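## Task

Put wheels on the blue rod in this exact sequence: a small one, another small one, then a large one. Then set the rod down softly and leave the other rod with no wheels. Once any wheel is on the rod, neither the rod nor its wheels may strike the table or any part that is not on the rod; a strike means failure. Finally release everything and pull the grippers away. The result only counts if it stays in place without the robot holding it.

## Robot and tools

Robot: two arms, left_arm and right_arm, each with a two-finger gripper. Bases in the scene frame: left_arm at (-0.037, +0.362, +0.395) m, right_arm at (-0.004, -0.316, +0.395) m, both tilted. Scene frame: origin on the table top midway between the arms, +x out over the table, +z up, left_arm on the +y side. The arm names do not match image sides. Mounting plates and the metal frame behind the arms are fixed obstacles.

Gripper frame: fingers point along the gripper's +z axis and close along its y axis. end_effector_position is the spot between the finger pads, about 1 cm short of the fingertips. Joint ranges (rad), base to hand: waist -2.618 to 3.054, shoulder 0.000 to 3.142, elbow 0.000 to 3.142, wrist pitch -1.571 to 1.571, wrist yaw -1.571 to 1.571, wrist roll -2.094 to 2.094.

Row format (used by execute_actions and move): one flat list of 16 numbers covering both arms, even if only one moves: left_arm x, y, z, qw, qx, qy, qz, opening, then right_arm x, y, z, qw, qx, qy, qz, opening. x, y, z are an absolute target position in metres in the scene frame; the quaternion is an absolute target orientation, w first, in the same frame. Opening runs from -1 (closed) to +1 (fully open, 0.094 m); it is a setpoint, not an offset.

execute_actions(actions): a list of actions, run in order. Each action is a list of up to 15 rows; each row is applied for one control step of 1/30 s, and if fewer than 15 rows are given the last one is held for the remaining steps. An empty list just returns state and images. An action is rejected for both arms if any target lies more than 0.6 m from that gripper's current position along any of the gripper's own axes; if the first action fails this against the latest reported state, or any action is malformed, nothing runs. Each step, the commanded pose is clipped to within 70 mm and 16 degrees of the measured pose, so far targets need several actions. To hold an orientation, resend the same quaternion every row rather than copying the reported one, which drifts.

move(target, speed, blocking): target is one 16-number row of absolute poses; each gripper travels in a straight line toward it, taking the shorter rotation, with both arms finishing together in 0.5 to 10 s. speed is top path speed in m/s, 0.002 to 0.5, default 0.25 (rotation up to twice that in rad/s). Paths ignore obstacles and the other arm, and grippers can lag, stray or overshoot speed near full reach. Faster contact hits harder; aiming past a contact presses harder. Opening is sent at the start. With blocking=false the result arrives after 0.5 s while motion continues; check it with wait(0), and use wait or stop before sending new rows or moves. The result adds a move: line with the ending (done, off_target, moving, held, fault) and limits (paced = the pose was clipped; held = a check blocked some steps, after which the arm may move fast), plus each gripper's distance from its target.

wait(seconds): 0 to 10; arms keep their last command, and it returns early if a running move ends. stop(): brakes a running move; needs room, fingers keep moving. zoom_image(camera, region): closer look at one camera's latest image; region [x0, y0, x1, y1] in pixels, at most 504 by 504. show_instructions(): shows reference images. read_manual(section): licence texts, section "licences". finished_scene(scene): ends the current scene by its number; irreversible, and the task must already be complete and stable.

Cameras: cam_head_left and cam_head_right (896x504), cam_left_wrist and cam_right_wrist (504x504, fisheye), returned in that order; calibration matrices are supplied.

Result lines: the state line gives each gripper's position and quaternion in the scene frame (printed hand position may be off, more at long reach). Hand target is the pose the controller is currently driving toward. grip_measured is finger opening on the command scale; the last Joint positions value is opening in metres. Joint torques are total drive outputs, noisy and offset. pose unreachable means a clearance check altered or blocked that arm's command. too close warnings treat plates and frame halves as part of the arm. FAULT lines report stops.

Practical notes: motions often finish a centimetre or more short, usually low. To grasp, command an opening about 0.03 below grip_measured for a firm hold, less for a light one; force is about 50 to 62 N per pad. For an arm that should stay put, resend its full last pose and desired opening in every call. The robot holds the last command while you compose a reply.

Avoid: letting a rod or threaded wheel hit the table or loose parts, dropping or slamming objects, pushing hard, knocking anything off the table, and arms colliding. Holding loads heats motors: a MOTOR HOT warning appears at 75 °C, the arm halts 10 s at 90 °C, and at 100 °C it goes limp and falls.

Each tool is called after "Emit:" as name(argument=value, ...) on one line, values as JSON.

Reference images:

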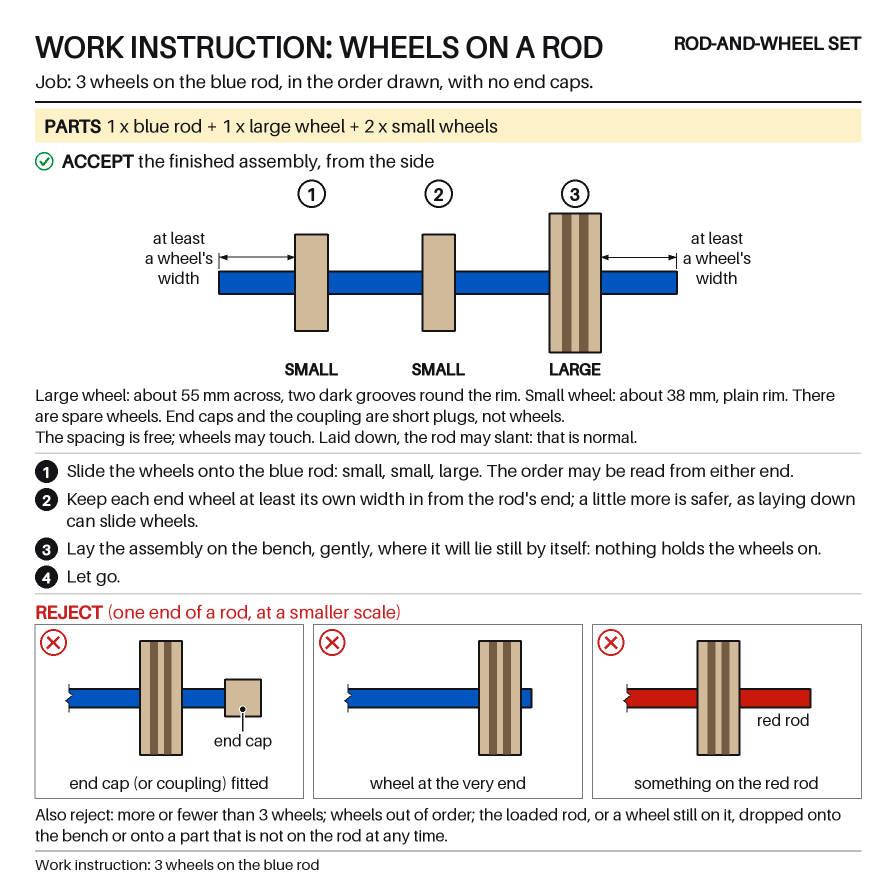

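## Session

Emit:
execute_actions(actions=[])

Scene clock: 0.00 s.
left_arm: end_effector_position=(+0.1859, +0.0897, +0.1049) grip_measured=-0.984 end_effector_quat_wxyz=(+0.043, +0.362, +0.929, +0.067) | right_arm: end_effector_position=(+0.6810, -0.2168, +0.2528) grip_measured=+1.000 end_effector_quat_wxyz=(-0.045, +0.739, +0.501, +0.448)
Joint positions: left_arm=[-0.678  2.562  1.123  0.391 -1.022  0.265  0.001] | right_arm=[ 0.34   2.081  1.847  0.002 -0.035  1.68   0.094]
Joint velocities: left_arm=[ 0.002 -0.017  0.002  0.007 -0.037 -0.022  0.001] | right_arm=[-0.002  0.017  0.007 -0.037  0.007 -0.037  0.   ]
Joint torques (N m, as the arm reports them, + toward a larger angle): no reading
Motor temperatures (°C, as the motors report them): left_arm=[27 26 29 29 30 29] | right_arm=[27 28 30 27 30 28]
Hand target (left_arm): +0.187, +0.084, +0.110; +0.050, +0.364, +0.928, +0.062
Hand target (right_arm): +0.684, -0.211, +0.264; -0.048, +0.732, +0.502, +0.458

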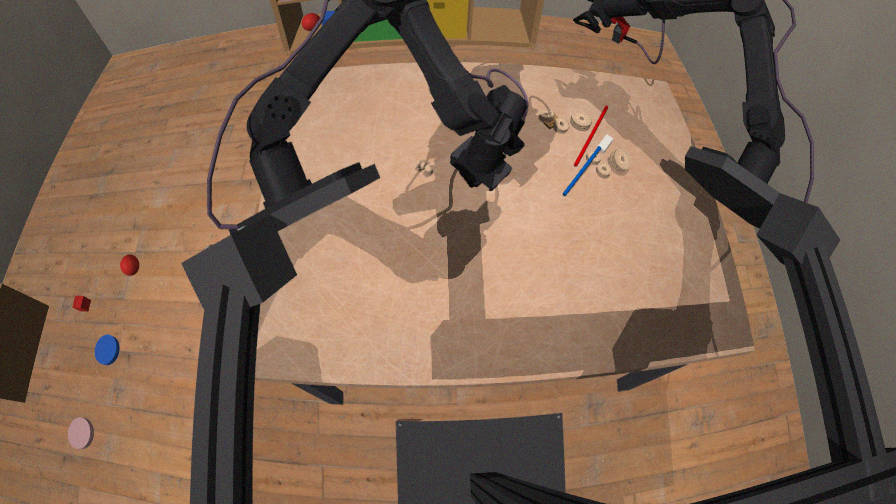

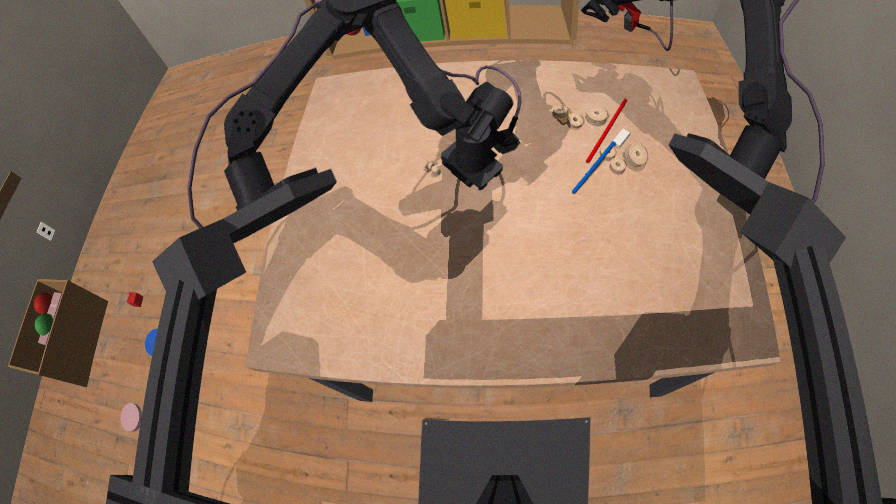

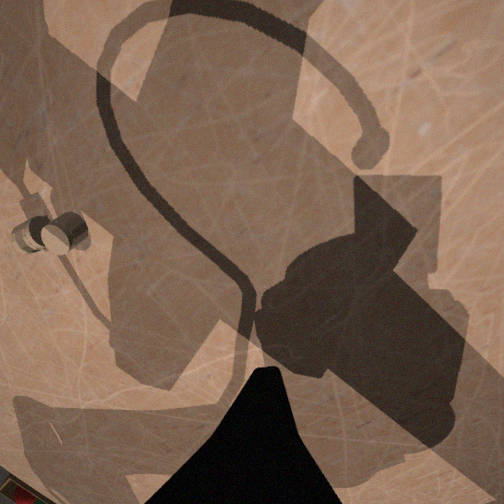

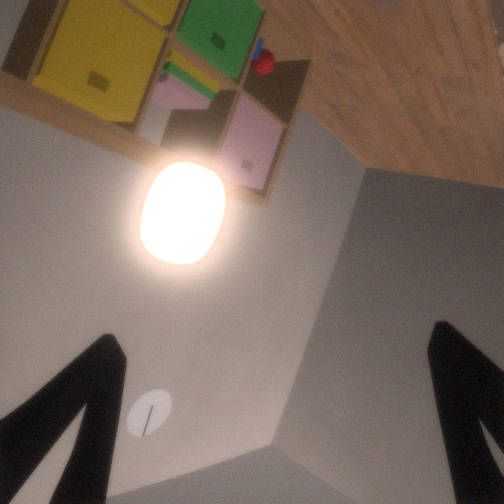

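Emit:
zoom_image(camera="cam_head_right", region=[530, 80, 690, 210])

Emit:
zoom_image(camera="cam_head_left", region=[510, 80, 670, 210])

Region (530, 80, 690, 210) of cam_head_right's 896x504 image, scaled by 3.150, with more detail than that image has; it fills the top 410 rows of this view, and the rest is white.

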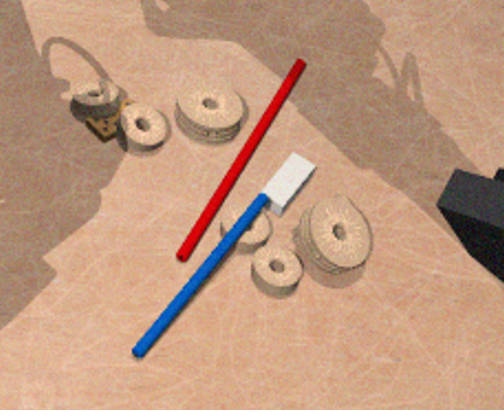

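Region (510, 80, 670, 210) of cam_head_left's 896x504 image, scaled by 3.150, with more detail than that image has; it fills the top 410 rows of this view, and the rest is white.

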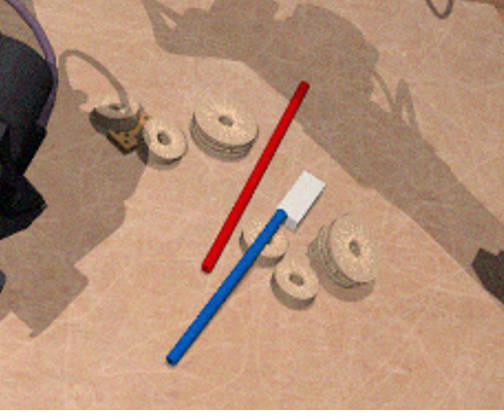

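Emit:
move(target=[0.15,0.2,0.2,0.043,0.362,0.929,0.067,1, 0.36,-0.17,0.22,0,1,0,0,1], speed=0.3)

Scene clock: 5.47 s.
left_arm: end_effector_position=(+0.1534, +0.1993, +0.1930) grip_measured=+1.000 end_effector_quat_wxyz=(+0.039, +0.357, +0.931, +0.068) | right_arm: end_effector_position=(+0.3614, -0.1874, +0.2176) grip_measured=+1.000 end_effector_quat_wxyz=(+0.295, +0.942, +0.087, +0.135)
Joint positions: left_arm=[-0.76   2.1    0.555  0.35  -1.058  0.09   0.094] | right_arm=[0.766 2.452 0.994 1.574 1.555 2.081 0.094]
Joint velocities: left_arm=[-0.007 -0.007 -0.007 -0.022  0.007 -0.007  0.   ] | right_arm=[ 0.007  0.007  0.007  0.051 -0.037 -0.081  0.   ]
Joint torques (N m, as the arm reports them, + toward a larger angle): left_arm=[-7.   -5.96 -1.45  0.08 -0.16 -0.08] | right_arm=[ 8.67 -4.88  2.75  0.66  0.25  0.02]
Motor temperatures (°C, as the motors report them): left_arm=[28 27 29 29 30 29] | right_arm=[28 28 30 28 30 28]
Hand target (left_arm): +0.152, +0.201, +0.199; +0.044, +0.362, +0.929, +0.067
Hand target (right_arm): +0.359, -0.178, +0.223; +0.291, +0.943, +0.084, +0.138
Off the commanded pose (left_arm): 0.008 m, 1 deg.
Off the commanded pose (right_arm): 0.018 m, 39 deg; orientation clipped at the last step of the last action.
joint sent to its limit (right arm) — the command would take joint 4 (wrist pitch) past its upper limit, joint 5 (wrist yaw) past its upper limit and joint 6 (wrist roll) past its upper limit, so those joints were sent only as far as their limits.
move: off_target (right_arm); limits=paced
camera_calibration (this result's frames):
cam_left_wrist: T_world_to_cam=[[-0.742291, -0.63606, -0.210788, 0.281301], [-0.64956, 0.605786, 0.459451, -0.0729811], [-0.164547, 0.477966, -0.862828, 0.197021], [0, 0, 0, 1]] pos_world=[0.193821, 0.128966, 0.262821]
cam_right_wrist: T_world_to_cam=[[0.018762, 0.804663, -0.593436, 0.278605], [0.538387, 0.492008, 0.684154, -0.22201], [0.842489, -0.332334, -0.423989, -0.173027], [0, 0, 0, 1]] pos_world=[0.260073, -0.172455, 0.243861]

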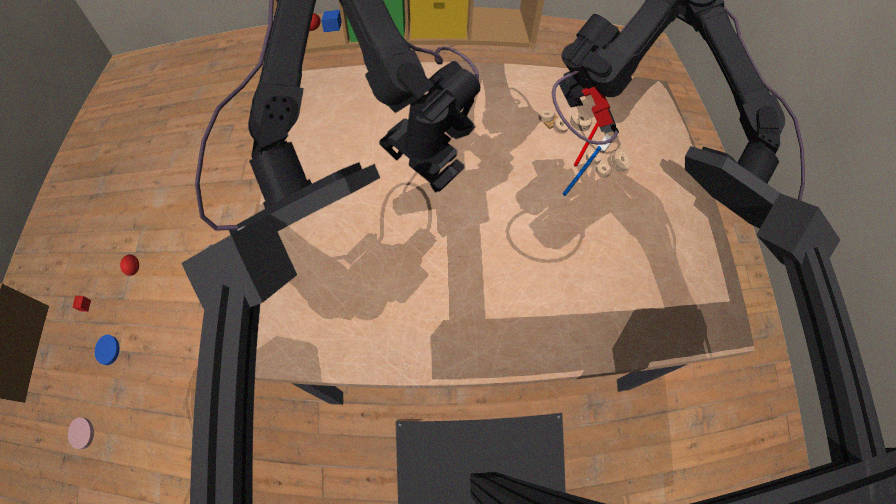

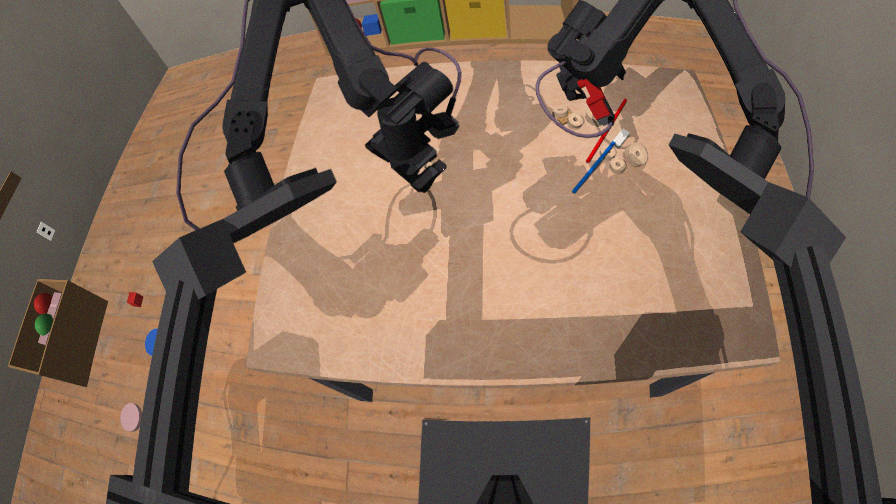

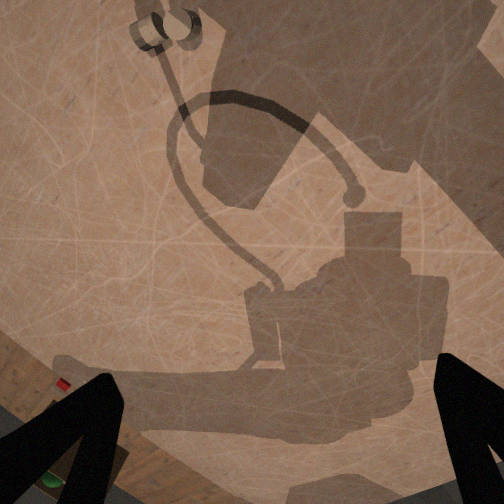

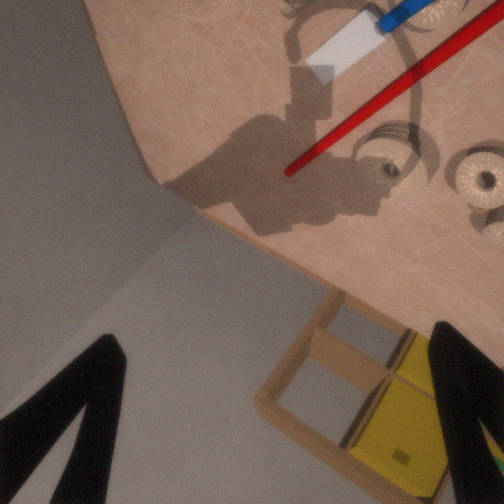

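Emit:
move(target=[0.152,0.2,0.2,0.043,0.362,0.929,0.067,1, 0.55,-0.22,0.28,-0.045,0.739,0.501,0.448,1], speed=0.3)

Emit:
move(target=[0.152,0.2,0.2,0.043,0.362,0.929,0.067,1, 0.30,-0.20,0.22,0,-0.2,0.98,0,1], speed=0.3)

Scene clock: 8.73 s.
left_arm: end_effector_position=(+0.1513, +0.1996, +0.1939) grip_measured=+1.000 end_effector_quat_wxyz=(+0.036, +0.360, +0.930, +0.068) | right_arm: end_effector_position=(+0.5407, -0.2127, +0.2682) grip_measured=+1.000 end_effector_quat_wxyz=(-0.042, +0.744, +0.500, +0.441)
Joint positions: left_arm=[-0.765  2.1    0.555  0.333 -1.058  0.08   0.094] | right_arm=[0.373 1.717 1.03  0.453 0.016 1.693 0.094]
Joint velocities: left_arm=[-0.017 -0.002 -0.012  0.022  0.037 -0.037  0.   ] | right_arm=[ 0.007  0.007 -0.007  0.007 -0.022 -0.051  0.   ]
Joint torques (N m, as the arm reports them, + toward a larger angle): left_arm=[-6.93 -6.11 -0.97  0.06 -0.16 -0.08] | right_arm=[ 4.92 -8.32  5.55  0.65 -0.59 -0.03]
Motor temperatures (°C, as the motors report them): left_arm=[28 27 29 29 30 29] | right_arm=[28 28 30 28 30 28]
Hand target (left_arm): +0.152, +0.200, +0.200; +0.043, +0.362, +0.929, +0.067
Hand target (right_arm): +0.549, -0.215, +0.278; -0.041, +0.738, +0.500, +0.452
Off the commanded pose (left_arm): 0.006 m, 1 deg.
Off the commanded pose (right_arm): 0.017 m, 1 deg.
move: off_target (right_arm)
camera_calibration (this result's frames):
cam_left_wrist: T_world_to_cam=[[-0.747326, -0.630858, -0.208619, 0.27945], [-0.643506, 0.608941, 0.463778, -0.0773488], [-0.165542, 0.480841, -0.861039, 0.196468], [0, 0, 0, 1]] pos_world=[0.191589, 0.128924, 0.263338]
cam_right_wrist: T_world_to_cam=[[-0.73777, 0.583716, -0.339073, 0.619551], [-0.272207, 0.2024, 0.940711, -0.0328623], [0.617736, 0.786327, 0.00956698, -0.0678276], [0, 0, 0, 1]] pos_world=[0.490041, -0.301656, 0.241636]

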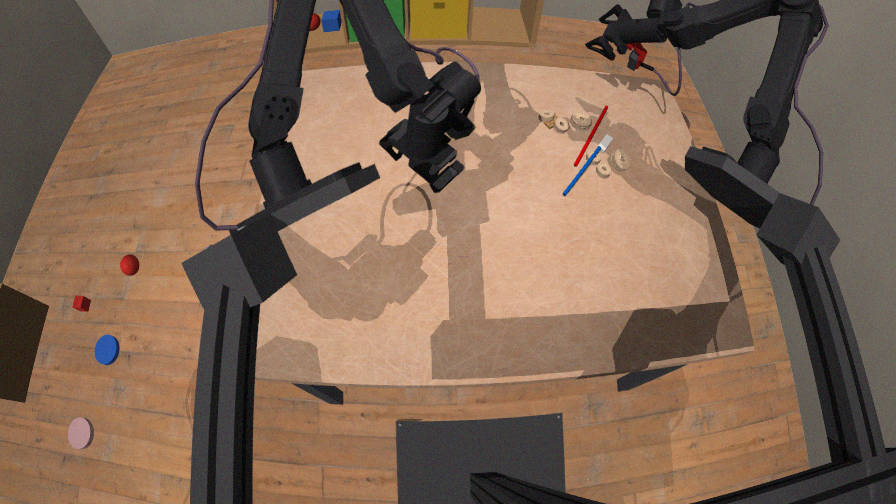

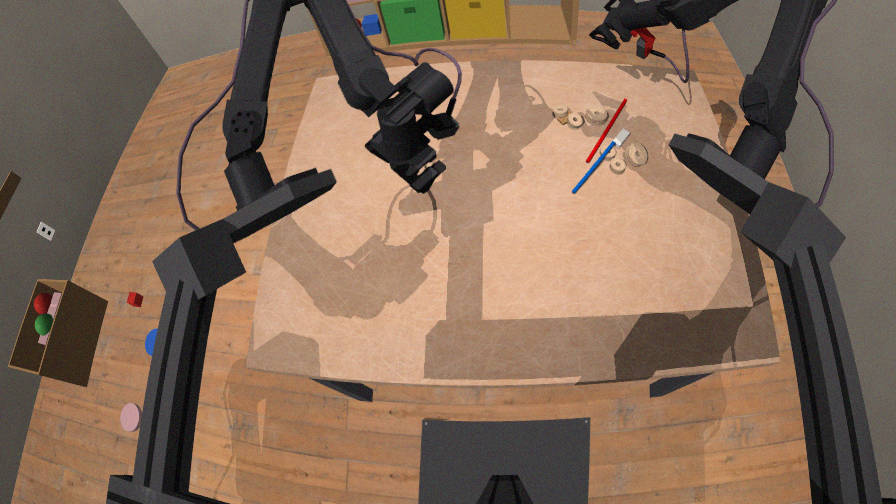

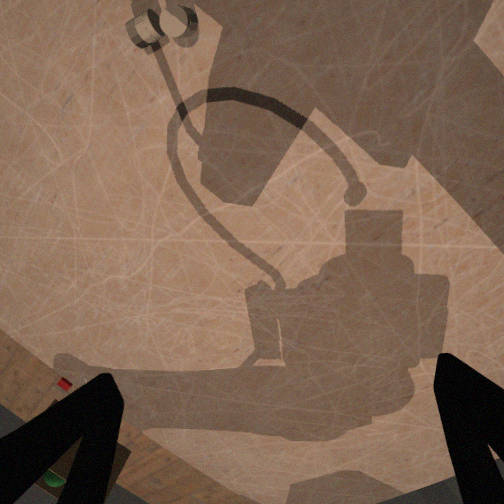

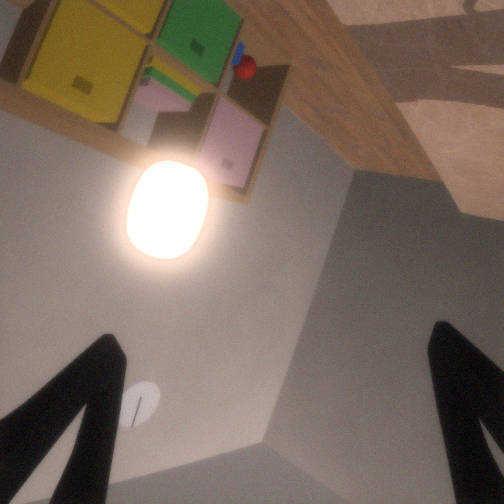

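Scene clock: 13.43 s.
left_arm: end_effector_position=(+0.1512, +0.1997, +0.1939) grip_measured=+1.000 end_effector_quat_wxyz=(+0.036, +0.360, +0.930, +0.068) | right_arm: end_effector_position=(+0.3041, -0.2107, +0.2184) grip_measured=+1.000 end_effector_quat_wxyz=(-0.007, -0.192, +0.981, +0.002)
Joint positions: left_arm=[-0.765  2.1    0.555  0.333 -1.058  0.079  0.094] | right_arm=[ 0.651  1.807  0.828 -0.173  0.859 -0.042  0.094]
Joint velocities: left_arm=[-0.017 -0.007 -0.002 -0.022 -0.022 -0.022  0.   ] | right_arm=[ 0.012 -0.012 -0.007 -0.037  0.037 -0.081  0.   ]
Joint torques (N m, as the arm reports them, + toward a larger angle): left_arm=[-6.97 -6.06 -0.97  0.07 -0.16 -0.09] | right_arm=[ 6.4  -4.58  1.01  0.04  0.09 -0.03]
Motor temperatures (°C, as the motors report them): left_arm=[28 27 29 29 30 29] | right_arm=[28 29 30 28 30 28]
Hand target (left_arm): +0.152, +0.200, +0.200; +0.043, +0.362, +0.929, +0.067
Hand target (right_arm): +0.300, -0.205, +0.221; -0.001, -0.204, +0.979, +0.002
Off the commanded pose (left_arm): 0.006 m, 1 deg.
Off the commanded pose (right_arm): 0.012 m, 1 deg.
move: off_target (right_arm)
camera_calibration (this result's frames):
cam_left_wrist: T_world_to_cam=[[-0.747289, -0.630928, -0.208543, 0.279418], [-0.643468, 0.608744, 0.464091, -0.0774802], [-0.165859, 0.481001, -0.860889, 0.196401], [0, 0, 0, 1]] pos_world=[0.191525, 0.12899, 0.263308]
cam_right_wrist: T_world_to_cam=[[0.28707, -0.956458, -0.0527238, -0.271822], [-0.719494, -0.25163, 0.647311, 0.0536671], [-0.632392, -0.147889, -0.760401, 0.428705], [0, 0, 0, 1]] pos_world=[0.387755, -0.183081, 0.276917]

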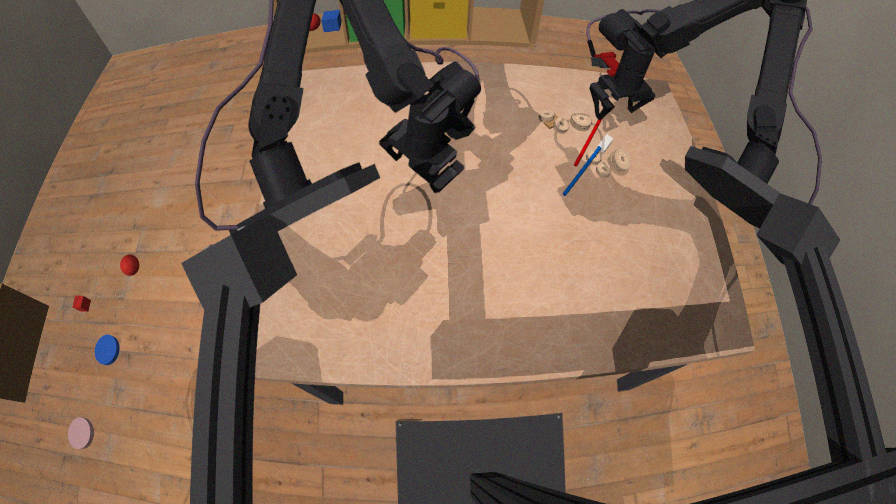

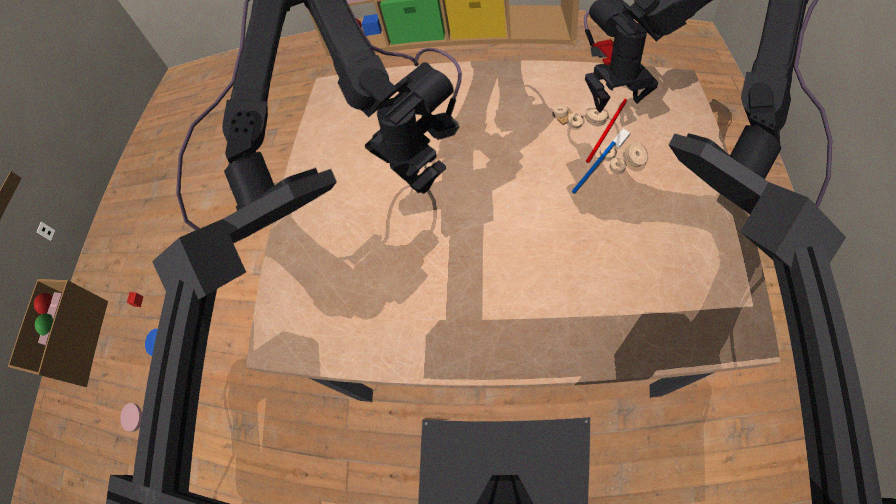

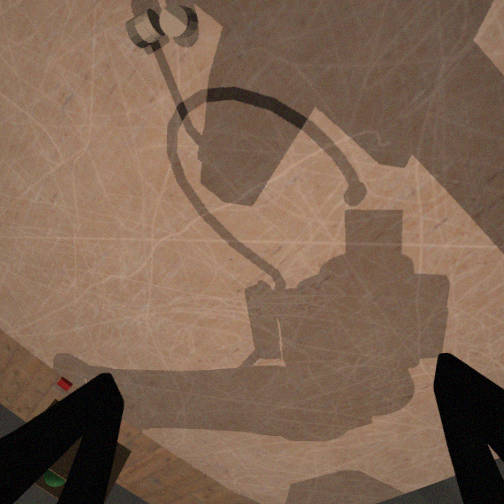

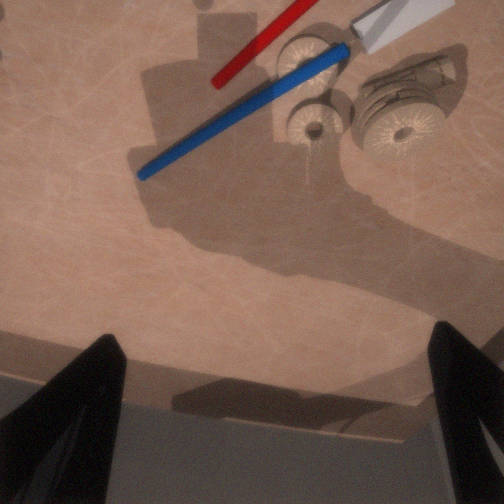

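Emit:
move(target=[0.25,-0.14,0.10,0,0.334,0.943,0,0.3, 0.40,-0.33,0.25,0,-0.2,0.98,0,1], speed=0.3)

Scene clock: 15.67 s.
left_arm: end_effector_position=(+0.2417, -0.1285, +0.0964) grip_measured=+0.303 end_effector_quat_wxyz=(+0.058, +0.334, +0.939, -0.066) | right_arm: end_effector_position=(+0.3950, -0.3248, +0.2423) grip_measured=+1.000 end_effector_quat_wxyz=(-0.008, -0.201, +0.979, -0.004)
Joint positions: left_arm=[-0.794  3.146  2.448 -0.364 -0.826  0.118  0.061] | right_arm=[ 0.418  1.541  1.077 -0.479  0.755 -0.352  0.094]
Joint velocities: left_arm=[-0.012 -0.012  0.007  0.037 -0.022  0.022 -0.001] | right_arm=[ 0.002  0.017 -0.012 -0.081 -0.007 -0.051  0.   ]
Joint torques (N m, as the arm reports them, + toward a larger angle): left_arm=[-12.31  -8.34   4.71   0.53   0.11   0.07] | right_arm=[ 4.01 -7.49  5.1  -0.24 -0.15 -0.01]
Motor temperatures (°C, as the motors report them): left_arm=[28 28 29 29 30 29] | right_arm=[28 29 30 28 30 28]
Hand target (left_arm): +0.245, -0.139, +0.104; +0.069, +0.332, +0.938, -0.079
Hand target (right_arm): +0.402, -0.327, +0.248; -0.001, -0.199, +0.980, +0.001
Off the commanded pose (left_arm): 0.015 m, 10 deg.
Off the commanded pose (right_arm): 0.011 m, 1 deg.
joint sent to its limit (left arm) — the command would take joint 2 (shoulder) past its upper limit, so that joint was sent only as far as its limit.
move: off_target (left_arm, right_arm)
camera_calibration (this result's frames):
cam_left_wrist: T_world_to_cam=[[-0.724363, -0.689373, 0.00792724, 0.0856687], [-0.650449, 0.687184, 0.323565, 0.251081], [-0.228504, 0.229222, -0.946173, 0.276391], [0, 0, 0, 1]] pos_world=[0.288527, -0.176836, 0.179594]
cam_right_wrist: T_world_to_cam=[[0.305516, -0.951365, -0.0395539, -0.414646], [-0.714762, -0.256584, 0.6506, 0.0705666], [-0.629107, -0.170497, -0.75839, 0.478333], [0, 0, 0, 1]] pos_world=[0.478042, -0.294819, 0.300451]

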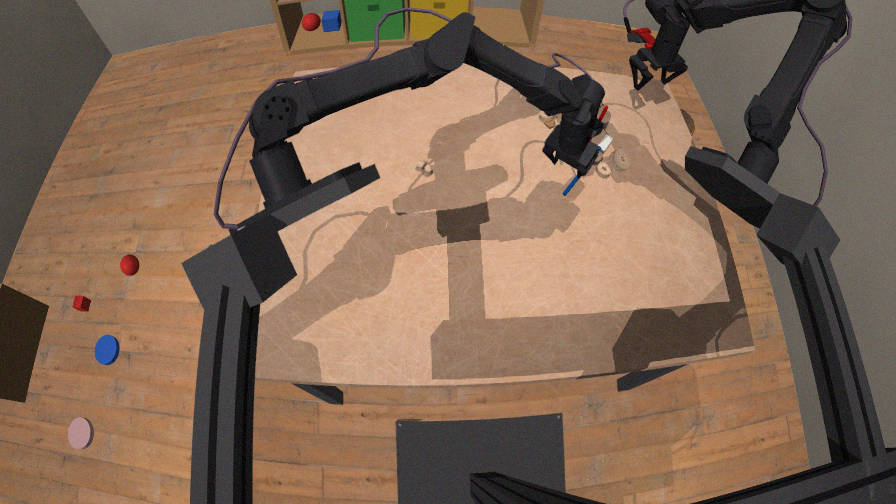

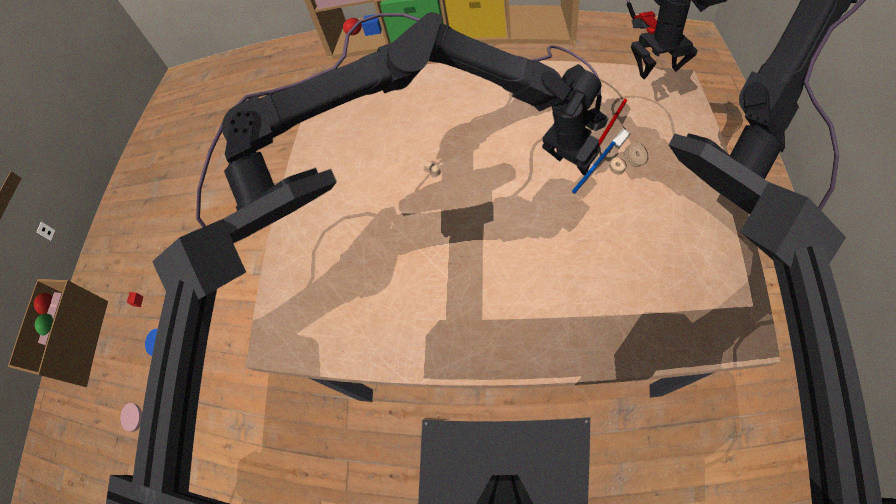

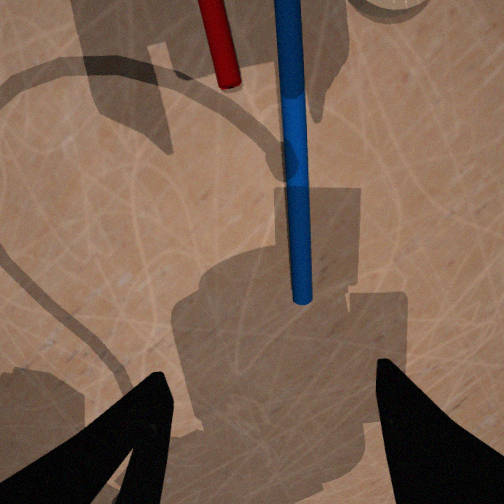

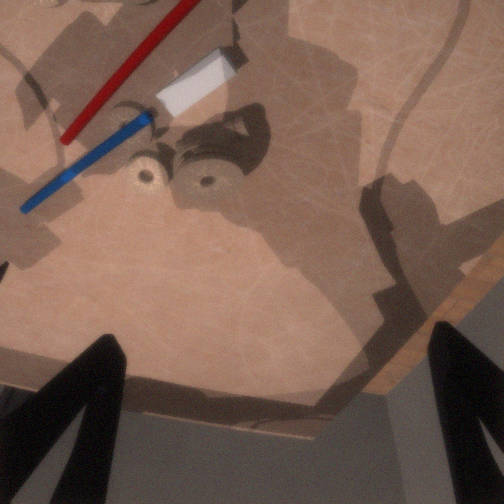

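Emit:
move(target=[0.15,0.2,0.2,0,0.334,0.943,0,0.3, 0.258,-0.165,0.08,0,0.334,0.943,0,-0.1], speed=0.25)

Scene clock: 18.77 s.
left_arm: end_effector_position=(+0.1547, +0.1978, +0.1938) grip_measured=+0.303 end_effector_quat_wxyz=(-0.004, +0.334, +0.943, +0.000) | right_arm: end_effector_position=(+0.2464, -0.1778, +0.0821) grip_measured=-0.098 end_effector_quat_wxyz=(-0.014, +0.328, +0.944, -0.009)
Joint positions: left_arm=[-0.701  1.979  0.562  0.217 -0.884  0.066  0.061] | right_arm=[0.428 2.344 0.846 0.525 0.755 0.75  0.042]
Joint velocities: left_arm=[ 0.017  0.007  0.007 -0.037 -0.051 -0.022 -0.   ] | right_arm=[-0.007  0.007  0.002 -0.022 -0.037  0.037  0.   ]
Joint torques (N m, as the arm reports them, + toward a larger angle): left_arm=[-5.41 -5.98 -1.26  0.21 -0.03  0.07] | right_arm=[ 7.07 -4.62  0.78  0.05  0.07  0.08]
Motor temperatures (°C, as the motors report them): left_arm=[29 28 29 29 30 29] | right_arm=[28 29 30 28 30 28]
Hand target (left_arm): +0.155, +0.200, +0.196; +0.000, +0.334, +0.943, +0.000
Hand target (right_arm): +0.256, -0.168, +0.084; -0.000, +0.334, +0.943, -0.000
Off the commanded pose (left_arm): 0.008 m, 0 deg.
Off the commanded pose (right_arm): 0.017 m, 2 deg.
move: off_target (right_arm)
camera_calibration (this result's frames):
cam_left_wrist: T_world_to_cam=[[-0.724983, -0.686702, -0.0532963, 0.258307], [-0.621785, 0.61923, 0.479518, -0.0825053], [-0.296283, 0.380781, -0.875912, 0.240753], [0, 0, 0, 1]] pos_world=[0.207299, 0.136795, 0.264208]
cam_right_wrist: T_world_to_cam=[[-0.691588, -0.722026, -0.0196282, 0.0490691], [-0.556674, 0.515497, 0.651442, 0.204593], [-0.460239, 0.461455, -0.758445, 0.359191], [0, 0, 0, 1]] pos_world=[0.313141, -0.235789, 0.140109]

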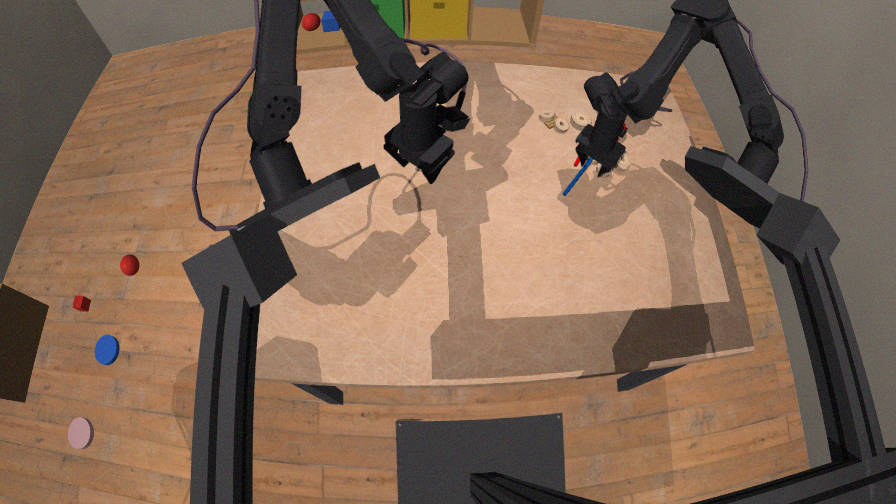

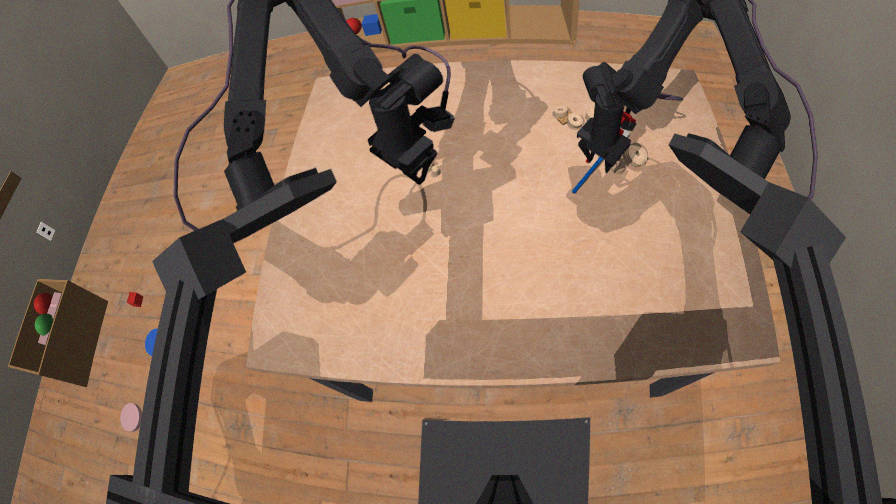

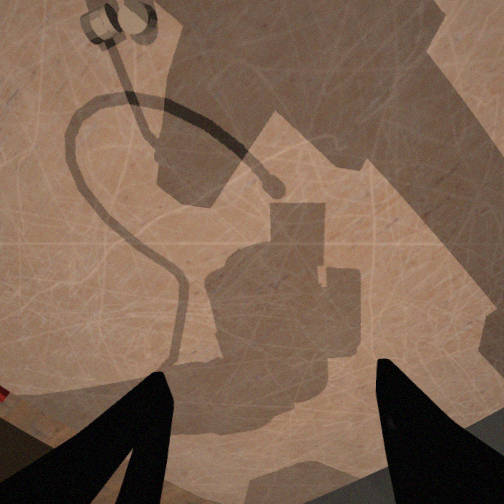

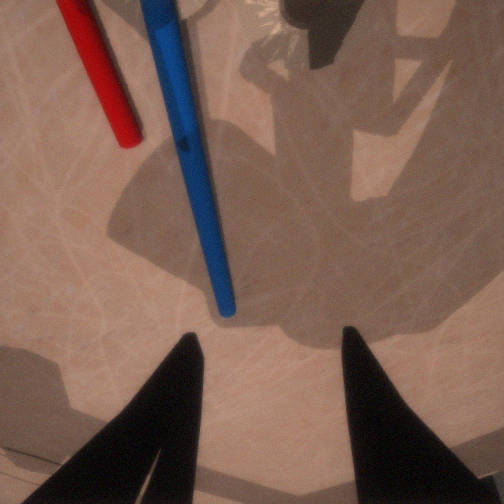

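Emit:
move(target=[0.15,0.2,0.2,0,0.334,0.943,0,0.3, 0.262,-0.132,0.045,0,0.334,0.943,0,-0.1], speed=0.1)

Scene clock: 19.90 s.
left_arm: end_effector_position=(+0.1551, +0.1982, +0.1938) grip_measured=+0.303 end_effector_quat_wxyz=(-0.004, +0.327, +0.945, +0.002) | right_arm: end_effector_position=(+0.2597, -0.1408, +0.0431) grip_measured=-0.098 end_effector_quat_wxyz=(-0.004, +0.338, +0.941, -0.005)
Joint positions: left_arm=[-0.701  1.979  0.562  0.218 -0.887  0.051  0.061] | right_arm=[0.428 2.538 1.067 0.526 0.755 0.751 0.042]
Joint velocities: left_arm=[-0.017  0.007 -0.002 -0.051  0.007  0.051  0.   ] | right_arm=[-0.002  0.007 -0.022  0.022 -0.066 -0.007  0.   ]
Joint torques (N m, as the arm reports them, + toward a larger angle): left_arm=[-6.91 -5.82 -1.95  0.09 -0.05 -0.06] | right_arm=[ 7.47 -4.6   0.71 -0.09  0.08  0.05]
Motor temperatures (°C, as the motors report them): left_arm=[29 28 29 29 30 29] | right_arm=[28 29 30 28 30 28]
Hand target (left_arm): +0.150, +0.200, +0.200; +0.000, +0.334, +0.943, +0.000
Hand target (right_arm): +0.261, -0.132, +0.045; +0.000, +0.334, +0.943, -0.000
Off the commanded pose (left_arm): 0.008 m, 1 deg.
Off the commanded pose (right_arm): 0.009 m, 1 deg.
move: done
camera_calibration (this result's frames):
cam_left_wrist: T_world_to_cam=[[-0.714122, -0.697741, -0.0564601, 0.259971], [-0.632289, 0.608313, 0.479756, -0.0787776], [-0.3004, 0.378304, -0.875583, 0.241774], [0, 0, 0, 1]] pos_world=[0.20847, 0.13785, 0.264165]
cam_right_wrist: T_world_to_cam=[[-0.705329, -0.708027, -0.0347815, 0.0904446], [-0.559589, 0.525994, 0.640461, 0.221022], [-0.435168, 0.471199, -0.767203, 0.313895], [0, 0, 0, 1]] pos_world=[0.324072, -0.200126, 0.102411]

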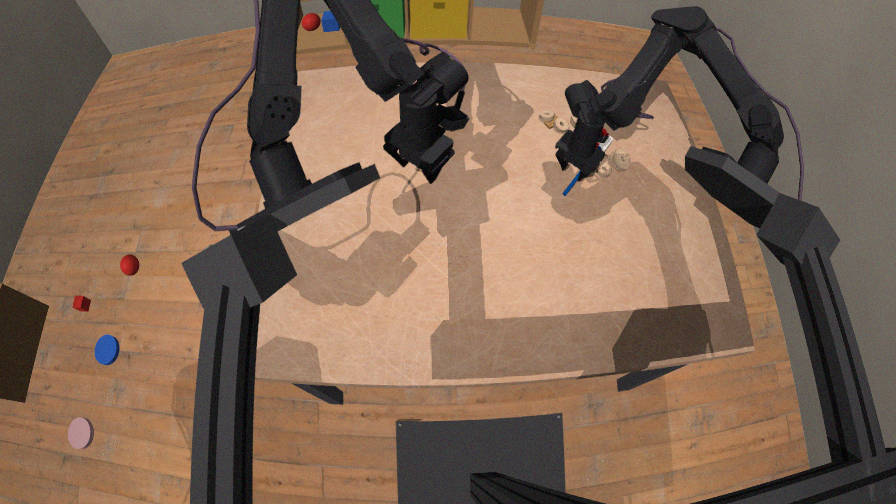

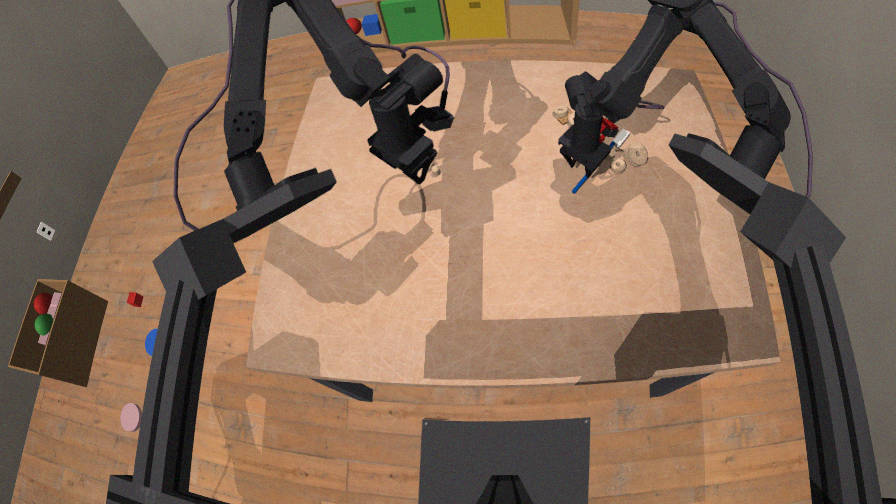

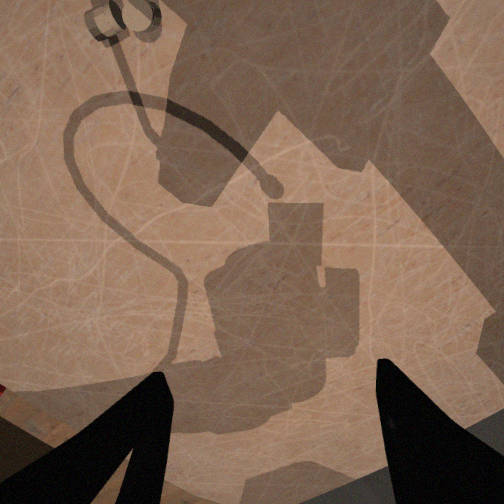

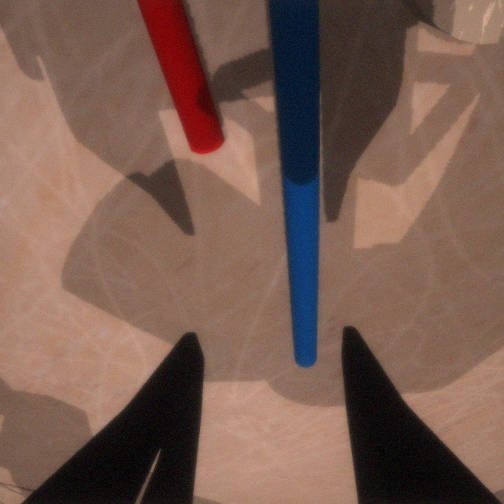

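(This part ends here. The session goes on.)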